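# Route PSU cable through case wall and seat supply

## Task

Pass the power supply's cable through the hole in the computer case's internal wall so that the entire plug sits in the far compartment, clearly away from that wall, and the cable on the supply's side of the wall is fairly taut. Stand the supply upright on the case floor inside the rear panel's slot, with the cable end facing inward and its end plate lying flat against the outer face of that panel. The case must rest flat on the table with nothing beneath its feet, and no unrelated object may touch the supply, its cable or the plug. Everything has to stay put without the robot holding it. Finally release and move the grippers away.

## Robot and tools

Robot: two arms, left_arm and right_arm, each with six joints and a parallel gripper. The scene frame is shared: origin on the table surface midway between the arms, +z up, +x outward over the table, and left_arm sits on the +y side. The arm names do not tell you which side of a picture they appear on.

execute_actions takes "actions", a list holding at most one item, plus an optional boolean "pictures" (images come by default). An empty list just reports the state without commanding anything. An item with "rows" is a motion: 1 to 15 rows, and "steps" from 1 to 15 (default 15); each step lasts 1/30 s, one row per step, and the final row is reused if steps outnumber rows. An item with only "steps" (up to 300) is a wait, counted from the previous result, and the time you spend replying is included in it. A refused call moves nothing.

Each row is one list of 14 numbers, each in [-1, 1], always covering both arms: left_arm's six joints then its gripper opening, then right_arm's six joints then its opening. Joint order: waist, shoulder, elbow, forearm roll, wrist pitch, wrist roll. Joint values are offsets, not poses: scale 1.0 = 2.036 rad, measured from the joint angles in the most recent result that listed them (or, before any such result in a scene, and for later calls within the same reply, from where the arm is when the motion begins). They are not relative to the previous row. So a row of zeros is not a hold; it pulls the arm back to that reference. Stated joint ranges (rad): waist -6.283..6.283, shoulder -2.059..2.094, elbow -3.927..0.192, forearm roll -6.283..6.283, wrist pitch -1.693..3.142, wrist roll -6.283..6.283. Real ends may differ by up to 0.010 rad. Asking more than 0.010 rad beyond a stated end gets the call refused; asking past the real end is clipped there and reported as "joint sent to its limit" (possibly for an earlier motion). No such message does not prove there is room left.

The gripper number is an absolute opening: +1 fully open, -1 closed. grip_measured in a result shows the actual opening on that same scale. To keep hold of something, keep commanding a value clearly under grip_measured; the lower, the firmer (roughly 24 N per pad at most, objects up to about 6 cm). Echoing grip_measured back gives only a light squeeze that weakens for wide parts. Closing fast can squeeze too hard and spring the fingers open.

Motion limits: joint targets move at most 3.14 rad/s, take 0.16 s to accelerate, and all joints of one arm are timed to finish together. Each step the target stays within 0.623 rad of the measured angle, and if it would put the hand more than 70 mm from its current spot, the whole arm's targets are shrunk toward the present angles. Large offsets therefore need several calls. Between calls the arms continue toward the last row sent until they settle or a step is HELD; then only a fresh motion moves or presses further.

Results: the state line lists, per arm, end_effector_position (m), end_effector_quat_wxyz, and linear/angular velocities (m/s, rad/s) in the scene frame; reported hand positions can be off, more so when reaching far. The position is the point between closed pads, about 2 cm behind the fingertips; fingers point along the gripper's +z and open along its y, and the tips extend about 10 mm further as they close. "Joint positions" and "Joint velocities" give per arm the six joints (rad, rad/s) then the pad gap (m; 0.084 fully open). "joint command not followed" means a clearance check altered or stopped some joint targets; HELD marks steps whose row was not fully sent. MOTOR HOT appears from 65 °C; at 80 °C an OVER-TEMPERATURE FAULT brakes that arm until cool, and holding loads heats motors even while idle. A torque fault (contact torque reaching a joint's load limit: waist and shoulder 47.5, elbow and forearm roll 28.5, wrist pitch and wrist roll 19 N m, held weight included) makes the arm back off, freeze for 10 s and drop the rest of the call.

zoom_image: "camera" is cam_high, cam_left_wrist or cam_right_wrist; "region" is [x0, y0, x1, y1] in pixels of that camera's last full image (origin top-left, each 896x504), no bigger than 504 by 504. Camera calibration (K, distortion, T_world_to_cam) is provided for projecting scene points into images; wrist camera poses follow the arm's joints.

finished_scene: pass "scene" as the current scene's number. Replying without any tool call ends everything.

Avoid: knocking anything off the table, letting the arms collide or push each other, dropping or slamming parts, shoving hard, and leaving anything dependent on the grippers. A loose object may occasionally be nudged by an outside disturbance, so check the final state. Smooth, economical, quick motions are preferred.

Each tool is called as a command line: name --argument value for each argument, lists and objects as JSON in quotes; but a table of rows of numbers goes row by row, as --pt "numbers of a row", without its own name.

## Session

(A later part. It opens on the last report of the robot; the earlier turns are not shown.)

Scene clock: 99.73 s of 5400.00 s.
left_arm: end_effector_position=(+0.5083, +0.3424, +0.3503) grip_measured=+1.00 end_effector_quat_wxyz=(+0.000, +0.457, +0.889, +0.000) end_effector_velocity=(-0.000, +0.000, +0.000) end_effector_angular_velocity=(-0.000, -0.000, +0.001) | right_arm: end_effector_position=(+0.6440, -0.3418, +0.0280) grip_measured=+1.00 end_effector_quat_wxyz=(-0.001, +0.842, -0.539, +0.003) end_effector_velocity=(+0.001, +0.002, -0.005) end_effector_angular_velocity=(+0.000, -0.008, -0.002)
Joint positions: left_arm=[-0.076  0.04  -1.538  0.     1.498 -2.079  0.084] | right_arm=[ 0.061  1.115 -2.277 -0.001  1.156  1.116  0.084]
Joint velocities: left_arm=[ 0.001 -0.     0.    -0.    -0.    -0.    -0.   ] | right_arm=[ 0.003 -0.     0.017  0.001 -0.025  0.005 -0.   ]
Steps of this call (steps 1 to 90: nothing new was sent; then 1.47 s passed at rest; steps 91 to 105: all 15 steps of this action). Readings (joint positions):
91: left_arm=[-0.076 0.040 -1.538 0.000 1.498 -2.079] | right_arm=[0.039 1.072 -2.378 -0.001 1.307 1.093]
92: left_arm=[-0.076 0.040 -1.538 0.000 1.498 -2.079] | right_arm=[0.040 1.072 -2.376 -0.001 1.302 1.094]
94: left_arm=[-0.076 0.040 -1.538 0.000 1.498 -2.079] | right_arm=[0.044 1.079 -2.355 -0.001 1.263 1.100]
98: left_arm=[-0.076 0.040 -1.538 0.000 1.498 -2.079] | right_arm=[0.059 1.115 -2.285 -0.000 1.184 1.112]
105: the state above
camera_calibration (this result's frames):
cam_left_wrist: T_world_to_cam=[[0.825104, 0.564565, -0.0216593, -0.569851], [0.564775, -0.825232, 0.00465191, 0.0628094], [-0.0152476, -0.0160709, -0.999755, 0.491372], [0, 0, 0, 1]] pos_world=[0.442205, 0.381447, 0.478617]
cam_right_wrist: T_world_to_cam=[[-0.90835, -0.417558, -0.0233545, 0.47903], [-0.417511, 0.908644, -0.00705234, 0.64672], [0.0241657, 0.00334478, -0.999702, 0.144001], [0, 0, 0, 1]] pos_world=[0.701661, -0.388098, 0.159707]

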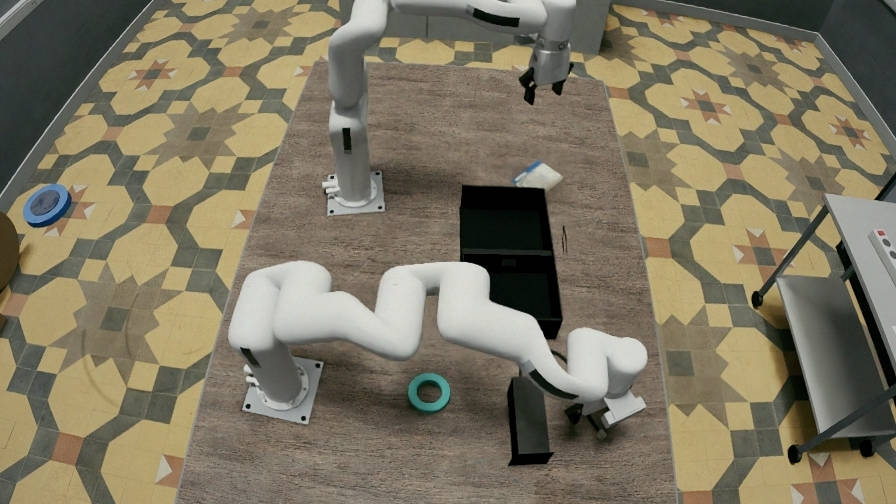

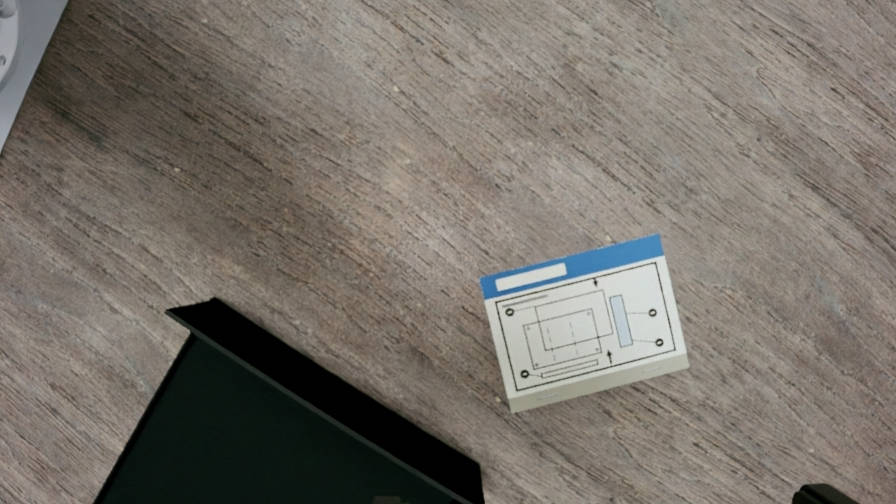

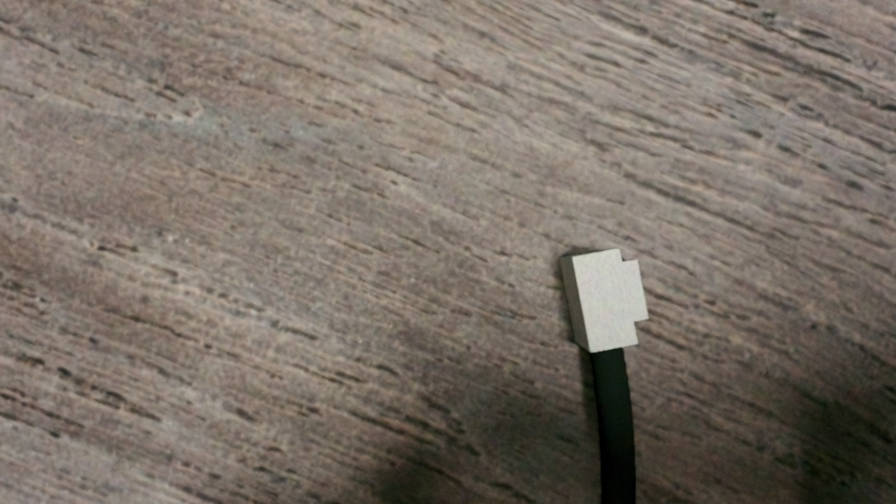

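execute_actions --actions '[{"rows": [[0,0,0,0,0,0,1, 0,-0.0056,0,0,0.0056,0,0.3],[0,0,0,0,0,0,1, 0,-0.0056,0,0,0.0056,0,0.3],[0,0,0,0,0,0,1, 0,-0.0056,0,0,0.0056,0,0.0],[0,0,0,0,0,0,1, 0,-0.0056,0,0,0.0056,0,0.0],[0,0,0,0,0,0,1, 0,-0.0056,0,0,0.0056,0,-0.3],[0,0,0,0,0,0,1, 0,-0.0056,0,0,0.0056,0,-0.3],[0,0,0,0,0,0,1, 0,-0.0056,0,0,0.0056,0,-0.6],[0,0,0,0,0,0,1, 0,-0.0056,0,0,0.0056,0,-0.6],[0,0,0,0,0,0,1, 0,-0.0056,0,0,0.0056,0,-0.8],[0,0,0,0,0,0,1, 0,-0.0056,0,0,0.0056,0,-1]], "steps": 15}]' --pictures false

execute_actions --actions '[{"steps": 20}]'

Scene clock: 104.13 s of 5400.00 s.
left_arm: end_effector_position=(+0.5083, +0.3424, +0.3503) grip_measured=+1.00 end_effector_quat_wxyz=(+0.000, +0.457, +0.889, +0.000) end_effector_velocity=(-0.000, +0.000, -0.000) end_effector_angular_velocity=(-0.000, +0.000, -0.001) | right_arm: end_effector_position=(+0.6436, -0.3418, +0.0346) grip_measured=-1.00 end_effector_quat_wxyz=(-0.001, +0.842, -0.539, +0.002) end_effector_velocity=(+0.001, -0.000, +0.003) end_effector_angular_velocity=(-0.001, -0.005, -0.000)
Joint positions: left_arm=[-0.076  0.04  -1.538  0.     1.498 -2.079  0.084] | right_arm=[ 0.061  1.104 -2.277 -0.001  1.168  1.116  0.   ]
Joint velocities: left_arm=[ 0.    -0.     0.    -0.    -0.     0.002  0.   ] | right_arm=[-0.    -0.004 -0.001 -0.001  0.001  0.001  0.   ]
Steps of this call (steps 1 to 15: the robot went on to your last target; steps 16 to 90: nothing new was sent; then 0.90 s passed at rest; steps 91 to 105: all 15 steps of this action). Readings (joint positions):
91: left_arm=[-0.076 0.040 -1.538 0.000 1.498 -2.079] | right_arm=[0.062 1.118 -2.273 -0.001 1.154 1.116]
92: left_arm=[-0.076 0.040 -1.538 0.000 1.498 -2.079] | right_arm=[0.062 1.117 -2.273 -0.001 1.156 1.116]
94: left_arm=[-0.076 0.040 -1.538 0.000 1.498 -2.079] | right_arm=[0.062 1.112 -2.274 -0.001 1.162 1.116]
98: left_arm=[-0.076 0.040 -1.538 0.000 1.498 -2.079] | right_arm=[0.061 1.104 -2.278 -0.001 1.166 1.116]
105: the state above

Scene clock: 104.80 s of 5400.00 s.
left_arm: end_effector_position=(+0.5083, +0.3424, +0.3503) grip_measured=+1.00 end_effector_quat_wxyz=(+0.000, +0.457, +0.889, +0.000) end_effector_velocity=(+0.000, -0.000, +0.001) end_effector_angular_velocity=(+0.000, -0.002, -0.002) | right_arm: end_effector_position=(+0.6438, -0.3418, +0.0351) grip_measured=-1.00 end_effector_quat_wxyz=(-0.001, +0.842, -0.539, +0.003) end_effector_velocity=(-0.001, +0.000, -0.001) end_effector_angular_velocity=(+0.000, +0.002, -0.000)
Joint positions: left_arm=[-0.076  0.04  -1.538  0.     1.498 -2.079  0.084] | right_arm=[ 0.061  1.104 -2.277 -0.001  1.168  1.116  0.   ]
Joint velocities: left_arm=[-0.    -0.    -0.001  0.    -0.     0.002  0.   ] | right_arm=[-0.     0.     0.001  0.     0.001 -0.     0.   ]
Steps of this call (steps 1 to 15: the robot went on to your last target; steps 16 to 20: nothing new was sent). Readings (joint positions):
1: left_arm=[-0.076 0.040 -1.538 0.000 1.498 -2.079] | right_arm=[0.061 1.104 -2.277 -0.001 1.168 1.116]
2: left_arm=[-0.076 0.040 -1.538 0.000 1.498 -2.079] | right_arm=[0.061 1.104 -2.277 -0.001 1.168 1.116]
4: left_arm=[-0.076 0.040 -1.538 0.000 1.498 -2.079] | right_arm=[0.061 1.104 -2.277 -0.001 1.168 1.116]
8: left_arm=[-0.076 0.040 -1.538 0.000 1.498 -2.079] | right_arm=[0.061 1.104 -2.277 -0.001 1.168 1.116]
20: the state above
All arms were judged still, so your last target was given up. Only a new action makes them travel on or press farther. Fingers that are still opening or closing keep moving.
camera_calibration (this result's frames):
cam_left_wrist: T_world_to_cam=[[0.825104, 0.564565, -0.0216592, -0.569851], [0.564775, -0.825232, 0.00465201, 0.0628093], [-0.0152475, -0.0160709, -0.999755, 0.491372], [0, 0, 0, 1]] pos_world=[0.442205, 0.381447, 0.478617]
cam_right_wrist: T_world_to_cam=[[-0.908353, -0.417553, -0.0233457, 0.479037], [-0.417506, 0.908647, -0.00705056, 0.646689], [0.024157, 0.00334257, -0.999703, 0.151117], [0, 0, 0, 1]] pos_world=[0.701481, -0.388094, 0.166815]

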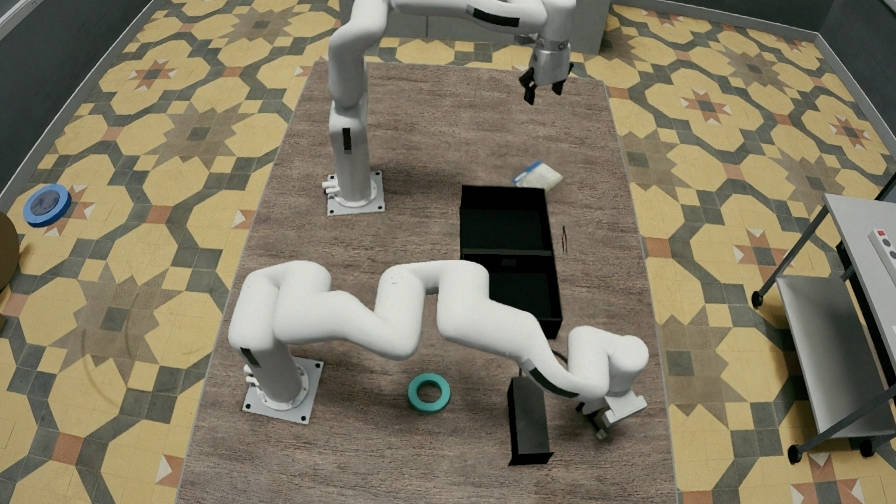

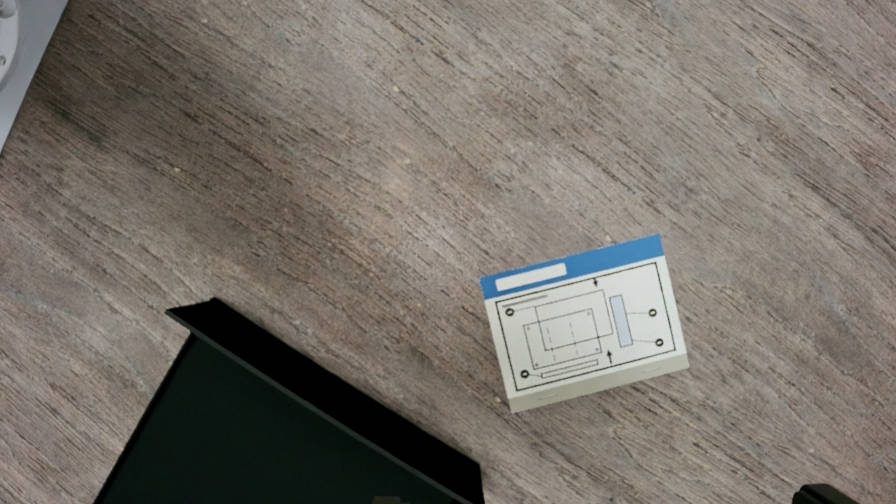

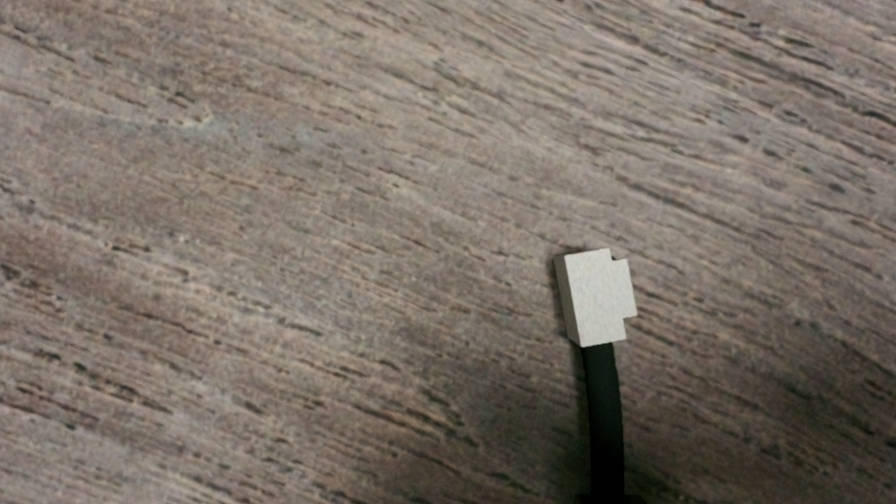

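execute_actions --actions '[{"rows": [[0,0,0,0,0,0,1, 0,0,0,0,0,0,0],[0,0,0,0,0,0,1, 0,0,0,0,0,0,0],[0,0,0,0,0,0,1, 0,0,0,0,0,0,0],[0,0,0,0,0,0,1, 0,0,0,0,0,0,0],[0,0,0,0,0,0,1, 0,0,0,0,0,0,0],[0,0,0,0,0,0,1, 0,0,0,0,0,0,0],[0,0,0,0,0,0,1, 0,0,0,0,0,0,0],[0,0,0,0,0,0,1, 0,0.0083,0.0025,0,-0.0083,0,0]], "steps": 15}]' --pictures false

execute_actions --actions '[{"steps": 20}]' --pictures false

Scene clock: 108.03 s of 5400.00 s.
left_arm: end_effector_position=(+0.5083, +0.3424, +0.3503) grip_measured=+1.00 end_effector_quat_wxyz=(+0.000, +0.457, +0.889, +0.000) end_effector_velocity=(+0.000, -0.000, +0.000) end_effector_angular_velocity=(+0.000, -0.000, +0.001) | right_arm: end_effector_position=(+0.6429, -0.3418, +0.0244) grip_measured=-0.01 end_effector_quat_wxyz=(-0.000, +0.842, -0.539, +0.001) end_effector_velocity=(+0.004, -0.000, -0.004) end_effector_angular_velocity=(-0.002, -0.014, +0.001)
Joint positions: left_arm=[-0.076  0.04  -1.538  0.     1.498 -2.079  0.084] | right_arm=[ 0.061  1.118 -2.273 -0.001  1.153  1.116  0.044]
Joint velocities: left_arm=[-0.    -0.    -0.001  0.     0.    -0.001  0.   ] | right_arm=[ 0.     0.011 -0.003 -0.002 -0.021 -0.    -0.   ]
Steps of this call (steps 1 to 82: nothing new was sent; steps 83 to 97: all 15 steps of this action). Readings (joint positions):
83: left_arm=[-0.076 0.040 -1.538 0.000 1.498 -2.079] | right_arm=[0.061 1.104 -2.277 -0.001 1.168 1.116]
84: left_arm=[-0.076 0.040 -1.538 0.000 1.498 -2.079] | right_arm=[0.061 1.104 -2.277 -0.001 1.168 1.116]
86: left_arm=[-0.076 0.040 -1.538 0.000 1.498 -2.079] | right_arm=[0.061 1.104 -2.277 -0.001 1.168 1.116]
90: left_arm=[-0.076 0.040 -1.538 0.000 1.498 -2.079] | right_arm=[0.061 1.104 -2.277 -0.001 1.168 1.116]
97: the state above

Scene clock: 108.70 s of 5400.00 s.
left_arm: end_effector_position=(+0.5083, +0.3424, +0.3503) grip_measured=+1.00 end_effector_quat_wxyz=(+0.000, +0.457, +0.889, +0.000) end_effector_velocity=(-0.000, +0.000, -0.000) end_effector_angular_velocity=(-0.000, +0.001, +0.001) | right_arm: end_effector_position=(+0.6429, -0.3418, +0.0233) grip_measured=-0.01 end_effector_quat_wxyz=(-0.000, +0.842, -0.539, +0.001) end_effector_velocity=(-0.001, +0.000, -0.001) end_effector_angular_velocity=(+0.000, +0.003, -0.001)
Joint positions: left_arm=[-0.076  0.04  -1.538  0.     1.498 -2.079  0.084] | right_arm=[ 0.061  1.12  -2.273 -0.001  1.151  1.116  0.044]
Joint velocities: left_arm=[ 0.     0.     0.001  0.    -0.    -0.     0.   ] | right_arm=[0.    0.001 0.001 0.    0.001 0.001 0.   ]
Steps of this call (steps 1 to 15: the robot went on to your last target; steps 16 to 20: nothing new was sent). Readings (joint positions):
1: left_arm=[-0.076 0.040 -1.538 0.000 1.498 -2.079] | right_arm=[0.061 1.119 -2.273 -0.001 1.152 1.116]
2: left_arm=[-0.076 0.040 -1.538 0.000 1.498 -2.079] | right_arm=[0.061 1.119 -2.273 -0.001 1.152 1.116]
4: left_arm=[-0.076 0.040 -1.538 0.000 1.498 -2.079] | right_arm=[0.061 1.120 -2.273 -0.001 1.151 1.116]
8: left_arm=[-0.076 0.040 -1.538 0.000 1.498 -2.079] | right_arm=[0.061 1.120 -2.273 -0.001 1.151 1.116]
20: the state above
All arms were judged still, so your last target was given up. Only a new action makes them travel on or press farther. Fingers that are still opening or closing keep moving.

execute_actions --actions '[{"rows": [[0,0,0,0,0,0,1, 0,0,0,0,0,0,-0.3],[0,0,0,0,0,0,1, 0,0,0,0,0,0,-0.3],[0,0,0,0,0,0,1, 0,0,0,0,0,0,-0.5],[0,0,0,0,0,0,1, 0,0,0,0,0,0,-0.5],[0,0,0,0,0,0,1, 0,0,0,0,0,0,-0.7],[0,0,0,0,0,0,1, 0,0,0,0,0,0,-0.7],[0,0,0,0,0,0,1, 0,0,0,0,0,0,-0.85],[0,0,0,0,0,0,1, 0,0,0,0,0,0,-1]], "steps": 15}]' --pictures false

Scene clock: 111.20 s of 5400.00 s.
left_arm: end_effector_position=(+0.5083, +0.3424, +0.3503) grip_measured=+1.00 end_effector_quat_wxyz=(+0.000, +0.457, +0.889, +0.000) end_effector_velocity=(-0.000, +0.000, +0.000) end_effector_angular_velocity=(+0.000, -0.000, +0.001) | right_arm: end_effector_position=(+0.6431, -0.3418, +0.0237) grip_measured=-0.85 end_effector_quat_wxyz=(-0.001, +0.842, -0.539, +0.001) end_effector_velocity=(-0.000, +0.000, +0.000) end_effector_angular_velocity=(+0.000, -0.000, -0.000)
Joint positions: left_arm=[-0.076  0.04  -1.538  0.     1.498 -2.079  0.084] | right_arm=[ 0.061  1.12  -2.273 -0.001  1.15   1.116  0.007]
Joint velocities: left_arm=[ 0.001 -0.     0.    -0.    -0.    -0.001 -0.   ] | right_arm=[ 0. -0.  0.  0. -0.  0.  0.]
Steps of this call (steps 1 to 60: nothing new was sent; steps 61 to 75: all 15 steps of this action). Readings (joint positions):
61: left_arm=[-0.076 0.040 -1.538 0.000 1.498 -2.079] | right_arm=[0.061 1.120 -2.273 -0.000 1.150 1.116]
62: left_arm=[-0.076 0.040 -1.538 0.000 1.498 -2.079] | right_arm=[0.061 1.120 -2.273 -0.000 1.150 1.116]
64: left_arm=[-0.076 0.040 -1.538 0.000 1.498 -2.079] | right_arm=[0.061 1.120 -2.273 -0.001 1.150 1.116]
68: left_arm=[-0.076 0.040 -1.538 0.000 1.498 -2.079] | right_arm=[0.061 1.120 -2.273 -0.001 1.150 1.116]
75: the state above

execute_actions --actions '[{"rows": [[0,0,0,0,0,0,1, 0.0921,-0.2103,0.1852,0,0.0265,-0.566,-1]], "steps": 15}]' --pictures false

execute_actions --actions '[{"steps": 30}]'

Scene clock: 116.33 s of 5400.00 s.
left_arm: end_effector_position=(+0.5083, +0.3424, +0.3503) grip_measured=+1.00 end_effector_quat_wxyz=(+0.000, +0.457, +0.889, +0.000) end_effector_velocity=(-0.000, +0.000, -0.000) end_effector_angular_velocity=(-0.000, +0.001, -0.000) | right_arm: end_effector_position=(+0.6037, -0.2530, +0.1108) grip_measured=-0.85 end_effector_quat_wxyz=(+0.002, +0.981, -0.196, -0.004) end_effector_velocity=(-0.107, +0.184, +0.215) end_effector_angular_velocity=(+0.024, -0.045, +2.531)
Joint positions: left_arm=[-0.076  0.04  -1.538  0.     1.498 -2.079  0.084] | right_arm=[ 0.194  0.822 -2.003 -0.001  1.19   0.504  0.007]
Joint velocities: left_arm=[ 0.  0.  0. -0.  0.  0. -0.] | right_arm=[ 0.293 -0.686  0.561 -0.     0.076 -2.238 -0.   ]
Steps of this call (steps 1 to 15: the robot went on to your last target; steps 16 to 90: nothing new was sent; then 1.63 s passed at rest; steps 91 to 105: all 15 steps of this action). Readings (joint positions):
91: left_arm=[-0.076 0.040 -1.538 0.000 1.498 -2.079] | right_arm=[0.061 1.120 -2.273 -0.001 1.151 1.115]
92: left_arm=[-0.076 0.040 -1.538 0.000 1.498 -2.079] | right_arm=[0.062 1.118 -2.270 -0.001 1.151 1.111]
94: left_arm=[-0.076 0.040 -1.538 0.000 1.498 -2.079] | right_arm=[0.071 1.095 -2.239 -0.001 1.156 1.069]
98: left_arm=[-0.076 0.040 -1.538 0.000 1.498 -2.079] | right_arm=[0.122 0.993 -2.142 -0.000 1.171 0.904]
105: the state above

Scene clock: 117.33 s of 5400.00 s.
left_arm: end_effector_position=(+0.5083, +0.3424, +0.3503) grip_measured=+1.00 end_effector_quat_wxyz=(+0.000, +0.457, +0.889, +0.000) end_effector_velocity=(+0.000, +0.000, +0.000) end_effector_angular_velocity=(+0.000, -0.001, -0.001) | right_arm: end_effector_position=(+0.5803, -0.2199, +0.1502) grip_measured=-0.85 end_effector_quat_wxyz=(+0.000, +0.995, +0.100, +0.000) end_effector_velocity=(-0.001, +0.000, -0.001) end_effector_angular_velocity=(-0.000, +0.004, +0.002)
Joint positions: left_arm=[-0.076  0.04  -1.538  0.     1.498 -2.079  0.084] | right_arm=[ 0.249  0.692 -1.896 -0.001  1.204 -0.036  0.007]
Joint velocities: left_arm=[ 0.    -0.    -0.    -0.    -0.     0.001 -0.   ] | right_arm=[ 0.    -0.     0.003  0.     0.    -0.002 -0.   ]
Steps of this call (steps 1 to 30: the robot went on to your last target). Readings (joint positions):
1: left_arm=[-0.076 0.040 -1.538 0.000 1.498 -2.079] | right_arm=[0.203 0.800 -1.985 -0.001 1.192 0.426]
2: left_arm=[-0.076 0.040 -1.538 0.000 1.498 -2.079] | right_arm=[0.212 0.778 -1.968 -0.001 1.195 0.344]
4: left_arm=[-0.076 0.040 -1.538 0.000 1.498 -2.079] | right_arm=[0.228 0.741 -1.939 -0.000 1.199 0.192]
8: left_arm=[-0.076 0.040 -1.538 0.000 1.498 -2.079] | right_arm=[0.244 0.703 -1.907 -0.001 1.203 0.021]
30: the state above
All arms were judged still, so your last target was given up. Only a new action makes them travel on or press farther. Fingers that are still opening or closing keep moving.
camera_calibration (this result's frames):
cam_left_wrist: T_world_to_cam=[[0.825105, 0.564565, -0.0216593, -0.569851], [0.564774, -0.825232, 0.0046519, 0.0628097], [-0.0152477, -0.0160709, -0.999755, 0.491372], [0, 0, 0, 1]] pos_world=[0.442205, 0.381447, 0.478617]
cam_right_wrist: T_world_to_cam=[[0.198205, -0.979995, -0.0180442, -0.291608], [-0.980161, -0.198162, -0.00413454, 0.592914], [0.00047615, 0.0185057, -0.999829, 0.284387], [0, 0, 0, 1]] pos_world=[0.638813, -0.173544, 0.281527]

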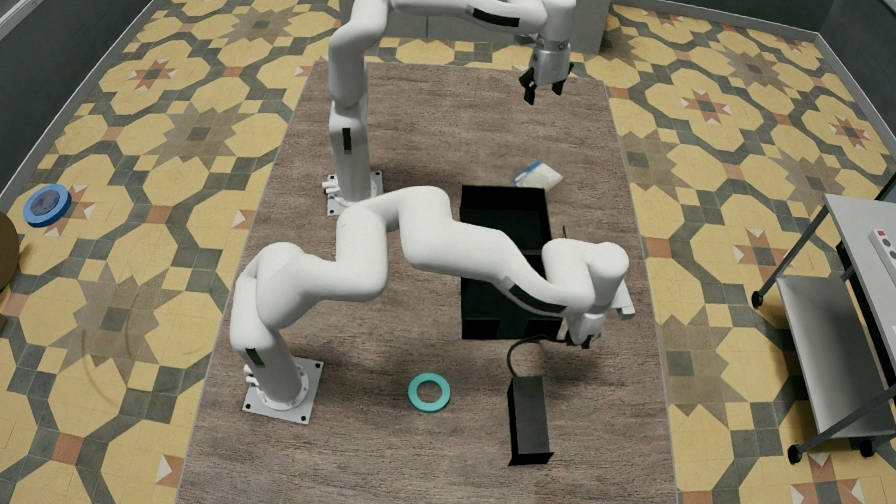

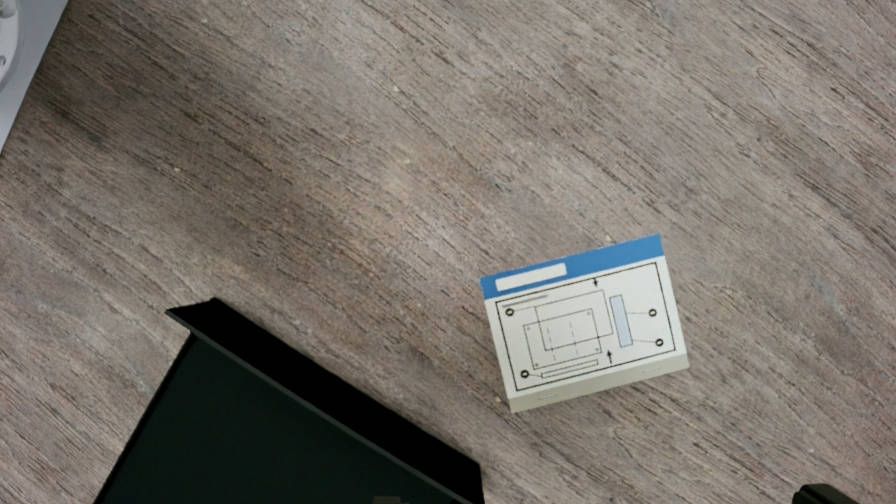

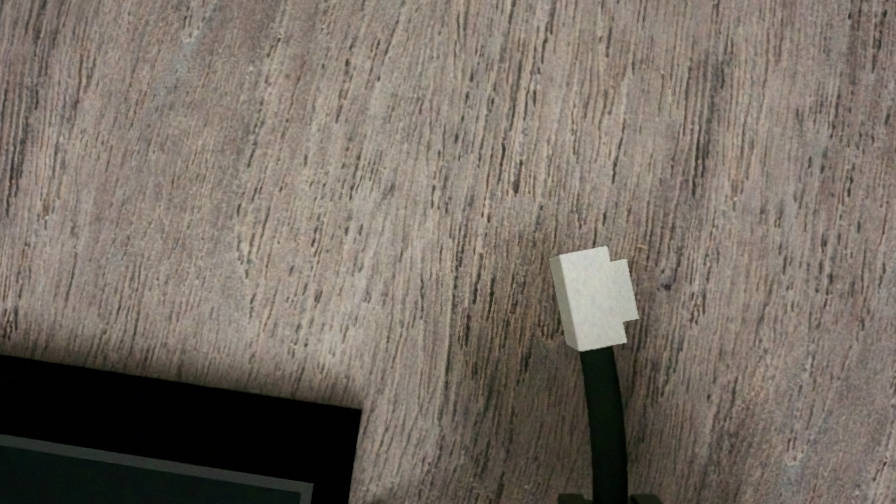

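execute_actions --actions '[{"rows": [[0,0,0,0,0,0,1, 0.1444,-0.1324,0.2079,0,-0.0755,-0.5432,-1]], "steps": 15}]' --pictures false

execute_actions --actions '[{"steps": 30}]'

Scene clock: 122.63 s of 5400.00 s.
left_arm: end_effector_position=(+0.5083, +0.3424, +0.3503) grip_measured=+1.00 end_effector_quat_wxyz=(+0.000, +0.457, +0.889, +0.000) end_effector_velocity=(-0.000, +0.000, -0.000) end_effector_angular_velocity=(-0.000, +0.001, +0.000) | right_arm: end_effector_position=(+0.5014, -0.1071, +0.1517) grip_measured=-0.85 end_effector_quat_wxyz=(+0.000, +0.872, +0.490, -0.000) end_effector_velocity=(-0.207, +0.215, -0.003) end_effector_angular_velocity=(+0.000, +0.001, +2.714)
Joint positions: left_arm=[-0.076  0.04  -1.538  0.     1.498 -2.079  0.084] | right_arm=[ 0.457  0.501 -1.597 -0.001  1.096 -0.651  0.007]
Joint velocities: left_arm=[ 0.  0. -0. -0.  0. -0.  0.] | right_arm=[ 0.459 -0.422  0.66   0.001 -0.239 -2.255 -0.   ]
Steps of this call (steps 1 to 90: nothing new was sent; then 1.80 s passed at rest; steps 91 to 105: all 15 steps of this action). Readings (joint positions):
91: left_arm=[-0.076 0.040 -1.538 0.000 1.498 -2.079] | right_arm=[0.249 0.691 -1.896 -0.001 1.204 -0.037]
92: left_arm=[-0.076 0.040 -1.538 0.000 1.498 -2.079] | right_arm=[0.250 0.690 -1.893 -0.001 1.203 -0.041]
94: left_arm=[-0.076 0.040 -1.538 0.000 1.498 -2.079] | right_arm=[0.265 0.673 -1.865 -0.001 1.193 -0.083]
98: left_arm=[-0.076 0.040 -1.538 0.000 1.498 -2.079] | right_arm=[0.343 0.606 -1.762 -0.000 1.156 -0.246]
105: the state above

Scene clock: 123.63 s of 5400.00 s.
left_arm: end_effector_position=(+0.5083, +0.3424, +0.3503) grip_measured=+1.00 end_effector_quat_wxyz=(+0.000, +0.457, +0.889, +0.000) end_effector_velocity=(+0.000, -0.000, +0.000) end_effector_angular_velocity=(+0.000, -0.001, -0.000) | right_arm: end_effector_position=(+0.4606, -0.0701, +0.1502) grip_measured=-0.85 end_effector_quat_wxyz=(+0.000, +0.697, +0.717, -0.000) end_effector_velocity=(-0.000, +0.000, -0.000) end_effector_angular_velocity=(-0.000, +0.000, +0.000)
Joint positions: left_arm=[-0.076  0.04  -1.538  0.     1.498 -2.079  0.084] | right_arm=[ 0.542  0.422 -1.473 -0.001  1.051 -1.142  0.007]
Joint velocities: left_arm=[-0.  0. -0. -0. -0.  0.  0.] | right_arm=[ 0.    -0.     0.001 -0.    -0.     0.     0.   ]
Steps of this call (steps 1 to 30: the robot went on to your last target). Readings (joint positions):
1: left_arm=[-0.076 0.040 -1.538 0.000 1.498 -2.079] | right_arm=[0.472 0.487 -1.575 -0.001 1.088 -0.729]
2: left_arm=[-0.076 0.040 -1.538 0.000 1.498 -2.079] | right_arm=[0.487 0.474 -1.554 -0.001 1.081 -0.808]
4: left_arm=[-0.076 0.040 -1.538 0.000 1.498 -2.079] | right_arm=[0.512 0.451 -1.519 -0.001 1.068 -0.950]
8: left_arm=[-0.076 0.040 -1.538 0.000 1.498 -2.079] | right_arm=[0.536 0.429 -1.484 -0.000 1.055 -1.095]
30: the state above
All arms were judged still, so your last target was given up. Only a new action makes them travel on or press farther. Fingers that are still opening or closing keep moving.
camera_calibration (this result's frames):
cam_left_wrist: T_world_to_cam=[[0.825105, 0.564565, -0.0216593, -0.569851], [0.564774, -0.825232, 0.00465187, 0.0628096], [-0.0152476, -0.0160709, -0.999755, 0.491372], [0, 0, 0, 1]] pos_world=[0.442205, 0.381447, 0.478617]
cam_right_wrist: T_world_to_cam=[[0.999426, 0.0284466, -0.0183765, -0.419382], [0.0283837, -0.99959, -0.00367463, -0.0155558], [-0.0184735, 0.00315093, -0.999824, 0.289315], [0, 0, 0, 1]] pos_world=[0.424928, -0.004531, 0.2815]

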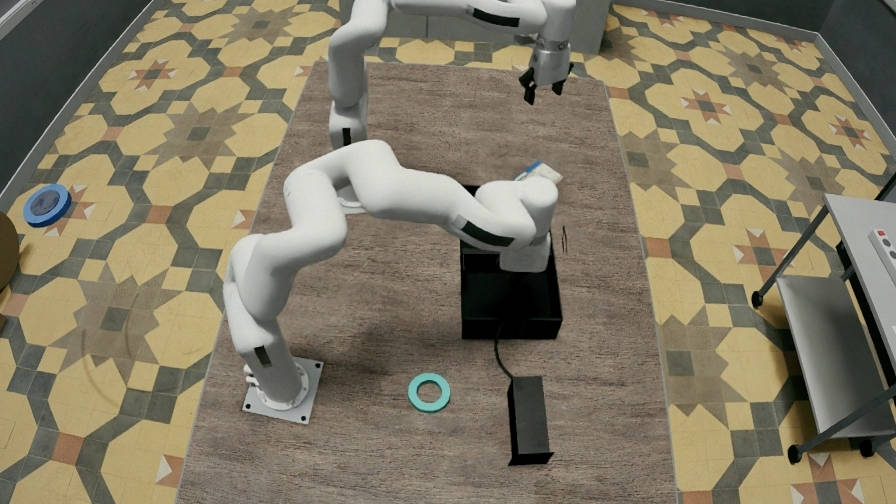

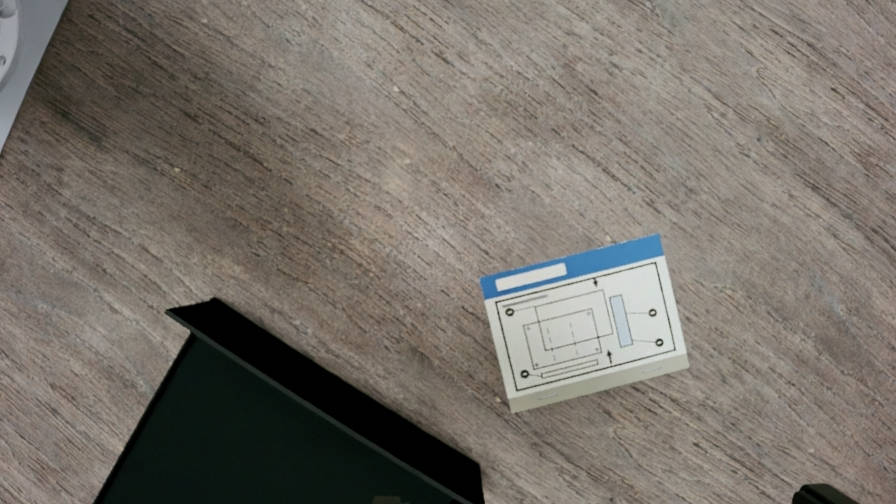

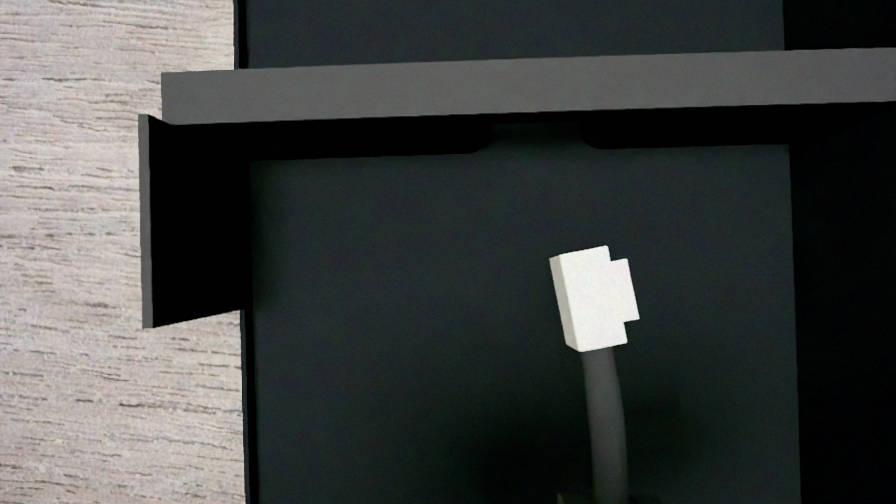

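execute_actions --actions '[{"rows": [[0,0,0,0,0,0,1, 0.012,0.0621,0.0217,0,-0.0838,0.0115,-1]], "steps": 15}]' --pictures false

execute_actions --actions '[{"steps": 15}]'

Scene clock: 134.90 s of 5400.00 s.
left_arm: end_effector_position=(+0.5083, +0.3424, +0.3503) grip_measured=+1.00 end_effector_quat_wxyz=(+0.000, +0.457, +0.889, +0.000) end_effector_velocity=(-0.000, +0.000, -0.001) end_effector_angular_velocity=(-0.000, +0.001, +0.001) | right_arm: end_effector_position=(+0.4607, -0.0545, +0.0747) grip_measured=-0.85 end_effector_quat_wxyz=(+0.001, +0.696, +0.718, +0.001) end_effector_velocity=(+0.001, +0.003, -0.009) end_effector_angular_velocity=(+0.005, -0.009, -0.000)
Joint positions: left_arm=[-0.076  0.04  -1.538  0.     1.498 -2.079  0.084] | right_arm=[ 0.566  0.545 -1.431 -0.001  0.883 -1.119  0.007]
Joint velocities: left_arm=[ 0.     0.     0.001 -0.    -0.    -0.    -0.   ] | right_arm=[ 0.003  0.016  0.007 -0.    -0.033  0.003  0.   ]
Steps of this call (steps 1 to 90: nothing new was sent; then 7.77 s passed at rest; steps 91 to 105: all 15 steps of this action). Readings (joint positions):
91: left_arm=[-0.076 0.040 -1.538 0.000 1.498 -2.079] | right_arm=[0.543 0.422 -1.473 -0.001 1.050 -1.142]
92: left_arm=[-0.076 0.040 -1.538 0.000 1.498 -2.079] | right_arm=[0.543 0.424 -1.473 -0.001 1.046 -1.142]
94: left_arm=[-0.076 0.040 -1.538 0.000 1.498 -2.079] | right_arm=[0.548 0.448 -1.468 -0.001 1.006 -1.136]
98: left_arm=[-0.076 0.040 -1.538 0.000 1.498 -2.079] | right_arm=[0.563 0.527 -1.432 -0.001 0.918 -1.124]
105: the state above

Scene clock: 135.40 s of 5400.00 s.
left_arm: end_effector_position=(+0.5083, +0.3424, +0.3503) grip_measured=+1.00 end_effector_quat_wxyz=(+0.000, +0.457, +0.889, +0.000) end_effector_velocity=(+0.000, +0.001, +0.001) end_effector_angular_velocity=(+0.000, -0.002, +0.002) | right_arm: end_effector_position=(+0.4598, -0.0546, +0.0720) grip_measured=-0.85 end_effector_quat_wxyz=(+0.000, +0.696, +0.718, +0.000) end_effector_velocity=(-0.001, -0.001, -0.002) end_effector_angular_velocity=(-0.002, +0.004, +0.001)
Joint positions: left_arm=[-0.076  0.04  -1.538  0.     1.498 -2.079  0.084] | right_arm=[ 0.567  0.548 -1.429 -0.001  0.88  -1.119  0.007]
Joint velocities: left_arm=[ 0.001 -0.    -0.001 -0.    -0.001 -0.001  0.   ] | right_arm=[ 0.     0.002  0.002 -0.    -0.    -0.    -0.   ]
Steps of this call (steps 1 to 15: the robot went on to your last target). Readings (joint positions):
1: left_arm=[-0.076 0.040 -1.538 0.000 1.498 -2.079] | right_arm=[0.566 0.546 -1.431 -0.001 0.882 -1.119]
2: left_arm=[-0.076 0.040 -1.538 0.000 1.498 -2.079] | right_arm=[0.566 0.546 -1.430 -0.001 0.882 -1.119]
4: left_arm=[-0.076 0.040 -1.538 0.000 1.498 -2.079] | right_arm=[0.567 0.547 -1.429 -0.001 0.881 -1.119]
8: left_arm=[-0.076 0.040 -1.538 0.000 1.498 -2.079] | right_arm=[0.567 0.548 -1.429 -0.001 0.880 -1.119]
15: the state above
All arms were judged still, so your last target was given up. Only a new action makes them travel on or press farther. Fingers that are still opening or closing keep moving.
camera_calibration (this result's frames):
cam_left_wrist: T_world_to_cam=[[0.825105, 0.564565, -0.0216592, -0.569851], [0.564774, -0.825232, 0.00465181, 0.0628096], [-0.0152476, -0.0160708, -0.999755, 0.491372], [0, 0, 0, 1]] pos_world=[0.442205, 0.381447, 0.478617]
cam_right_wrist: T_world_to_cam=[[0.999398, 0.0295297, -0.0182245, -0.420439], [0.029465, -0.999559, -0.00381167, -0.00079787], [-0.018329, 0.00327239, -0.999827, 0.211064], [0, 0, 0, 1]] pos_world=[0.424078, 0.0109272, 0.203363]

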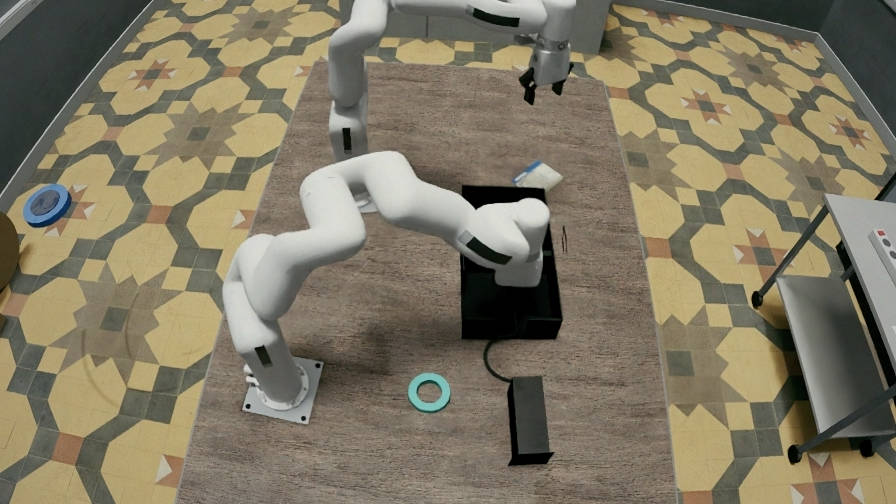

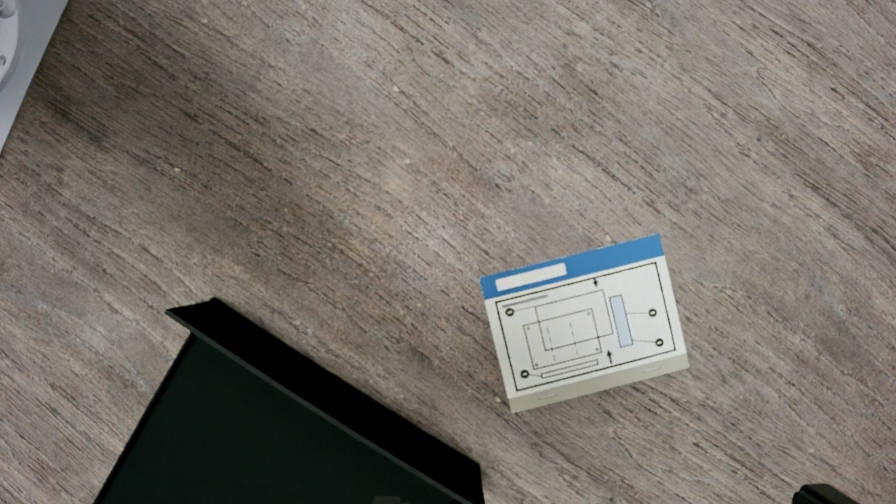

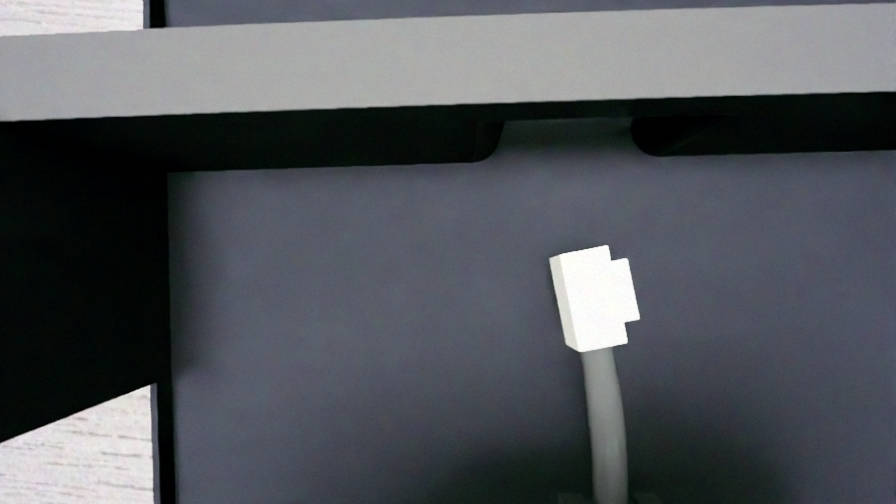

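execute_actions --actions '[{"rows": [[0,0,0,0,0,0,1, 0.0528,0.0651,-0.0886,0,0.024,0.0533,-1]], "steps": 15}]' --pictures false

execute_actions --actions '[{"steps": 15}]'

Scene clock: 141.53 s of 5400.00 s.
left_arm: end_effector_position=(+0.5083, +0.3424, +0.3503) grip_measured=+1.00 end_effector_quat_wxyz=(+0.000, +0.457, +0.889, +0.000) end_effector_velocity=(-0.000, +0.001, -0.000) end_effector_angular_velocity=(-0.000, +0.001, +0.003) | right_arm: end_effector_position=(+0.4562, +0.0163, +0.0600) grip_measured=-0.85 end_effector_quat_wxyz=(+0.000, +0.697, +0.717, -0.000) end_effector_velocity=(+0.000, +0.009, -0.001) end_effector_angular_velocity=(-0.000, -0.001, -0.007)
Joint positions: left_arm=[-0.076  0.04  -1.538  0.     1.498 -2.079  0.084] | right_arm=[ 0.672  0.678 -1.606 -0.001  0.928 -1.012  0.007]
Joint velocities: left_arm=[ 0.001 -0.     0.     0.     0.    -0.002 -0.   ] | right_arm=[ 0.012  0.02  -0.03  -0.001  0.009  0.019 -0.   ]
Steps of this call (steps 1 to 90: nothing new was sent; then 2.63 s passed at rest; steps 91 to 105: all 15 steps of this action). Readings (joint positions):
91: left_arm=[-0.076 0.040 -1.538 0.000 1.498 -2.079] | right_arm=[0.567 0.549 -1.429 -0.001 0.880 -1.119]
92: left_arm=[-0.076 0.040 -1.538 0.000 1.498 -2.079] | right_arm=[0.569 0.551 -1.433 -0.001 0.882 -1.116]
94: left_arm=[-0.076 0.040 -1.538 0.000 1.498 -2.079] | right_arm=[0.588 0.579 -1.472 -0.001 0.893 -1.092]
98: left_arm=[-0.076 0.040 -1.538 0.000 1.498 -2.079] | right_arm=[0.657 0.656 -1.573 -0.000 0.919 -1.033]
105: the state above

Scene clock: 142.03 s of 5400.00 s.
left_arm: end_effector_position=(+0.5083, +0.3424, +0.3503) grip_measured=+1.00 end_effector_quat_wxyz=(+0.000, +0.457, +0.889, +0.000) end_effector_velocity=(-0.000, +0.000, +0.000) end_effector_angular_velocity=(-0.000, -0.000, +0.001) | right_arm: end_effector_position=(+0.4559, +0.0179, +0.0596) grip_measured=-0.85 end_effector_quat_wxyz=(+0.000, +0.697, +0.717, -0.000) end_effector_velocity=(-0.001, +0.000, -0.001) end_effector_angular_velocity=(-0.001, +0.002, -0.001)
Joint positions: left_arm=[-0.076  0.04  -1.538  0.     1.498 -2.079  0.084] | right_arm=[ 0.674  0.681 -1.609 -0.001  0.929 -1.01   0.007]
Joint velocities: left_arm=[ 0. -0. -0. -0.  0. -0. -0.] | right_arm=[ 0.001 -0.     0.003  0.001 -0.     0.001  0.   ]
Steps of this call (steps 1 to 15: the robot went on to your last target). Readings (joint positions):
1: left_arm=[-0.076 0.040 -1.538 0.000 1.498 -2.079] | right_arm=[0.672 0.679 -1.607 -0.001 0.928 -1.012]
2: left_arm=[-0.076 0.040 -1.538 0.000 1.498 -2.079] | right_arm=[0.673 0.679 -1.607 -0.001 0.929 -1.011]
4: left_arm=[-0.076 0.040 -1.538 0.000 1.498 -2.079] | right_arm=[0.673 0.680 -1.608 -0.001 0.929 -1.011]
8: left_arm=[-0.076 0.040 -1.538 0.000 1.498 -2.079] | right_arm=[0.674 0.681 -1.609 -0.001 0.929 -1.010]
15: the state above
All arms were judged still, so your last target was given up. Only a new action makes them travel on or press farther. Fingers that are still opening or closing keep moving.
camera_calibration (this result's frames):
cam_left_wrist: T_world_to_cam=[[0.825105, 0.564565, -0.0216592, -0.569851], [0.564774, -0.825232, 0.00465185, 0.0628096], [-0.0152476, -0.0160708, -0.999755, 0.491372], [0, 0, 0, 1]] pos_world=[0.442205, 0.381447, 0.478617]
cam_right_wrist: T_world_to_cam=[[0.999416, 0.0283774, -0.01903, -0.418803], [0.0283195, -0.999593, -0.00330323, 0.0722713], [-0.019116, 0.00276238, -0.999813, 0.198723], [0, 0, 0, 1]] pos_world=[0.42031, 0.0835774, 0.190955]

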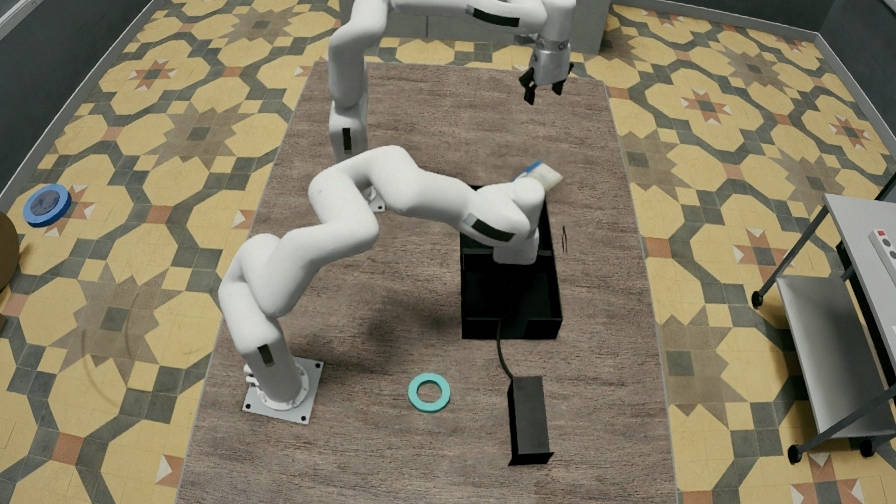

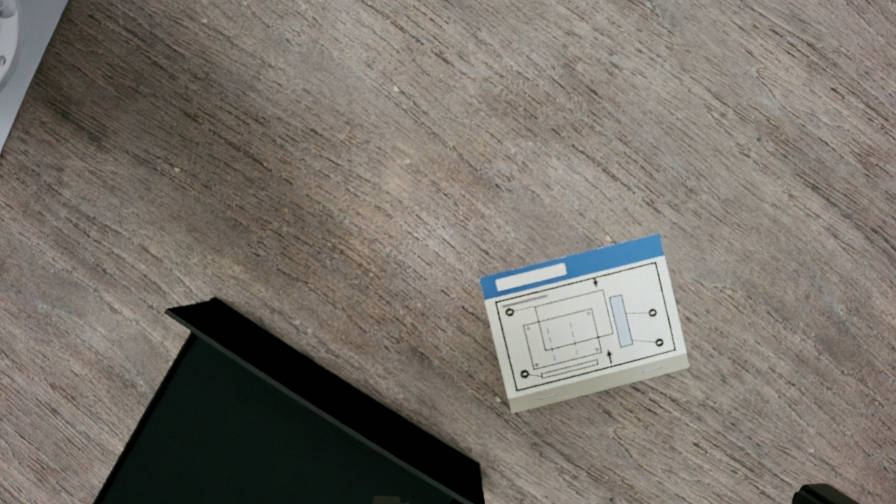

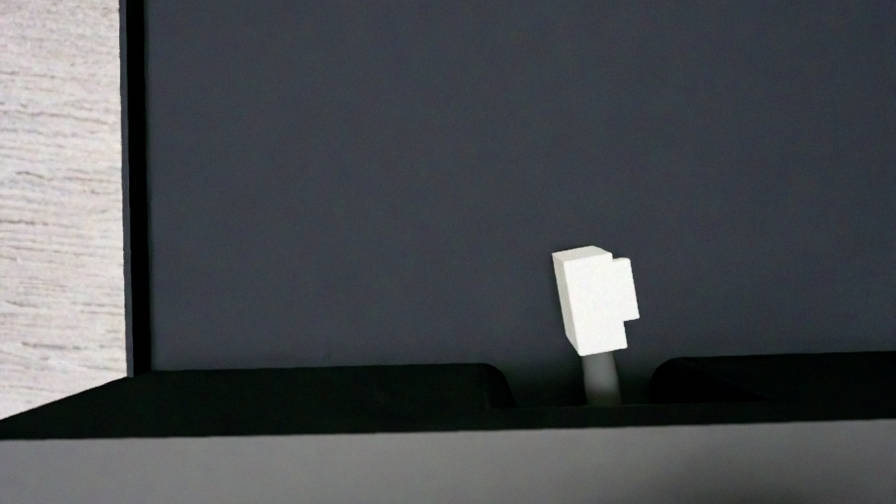

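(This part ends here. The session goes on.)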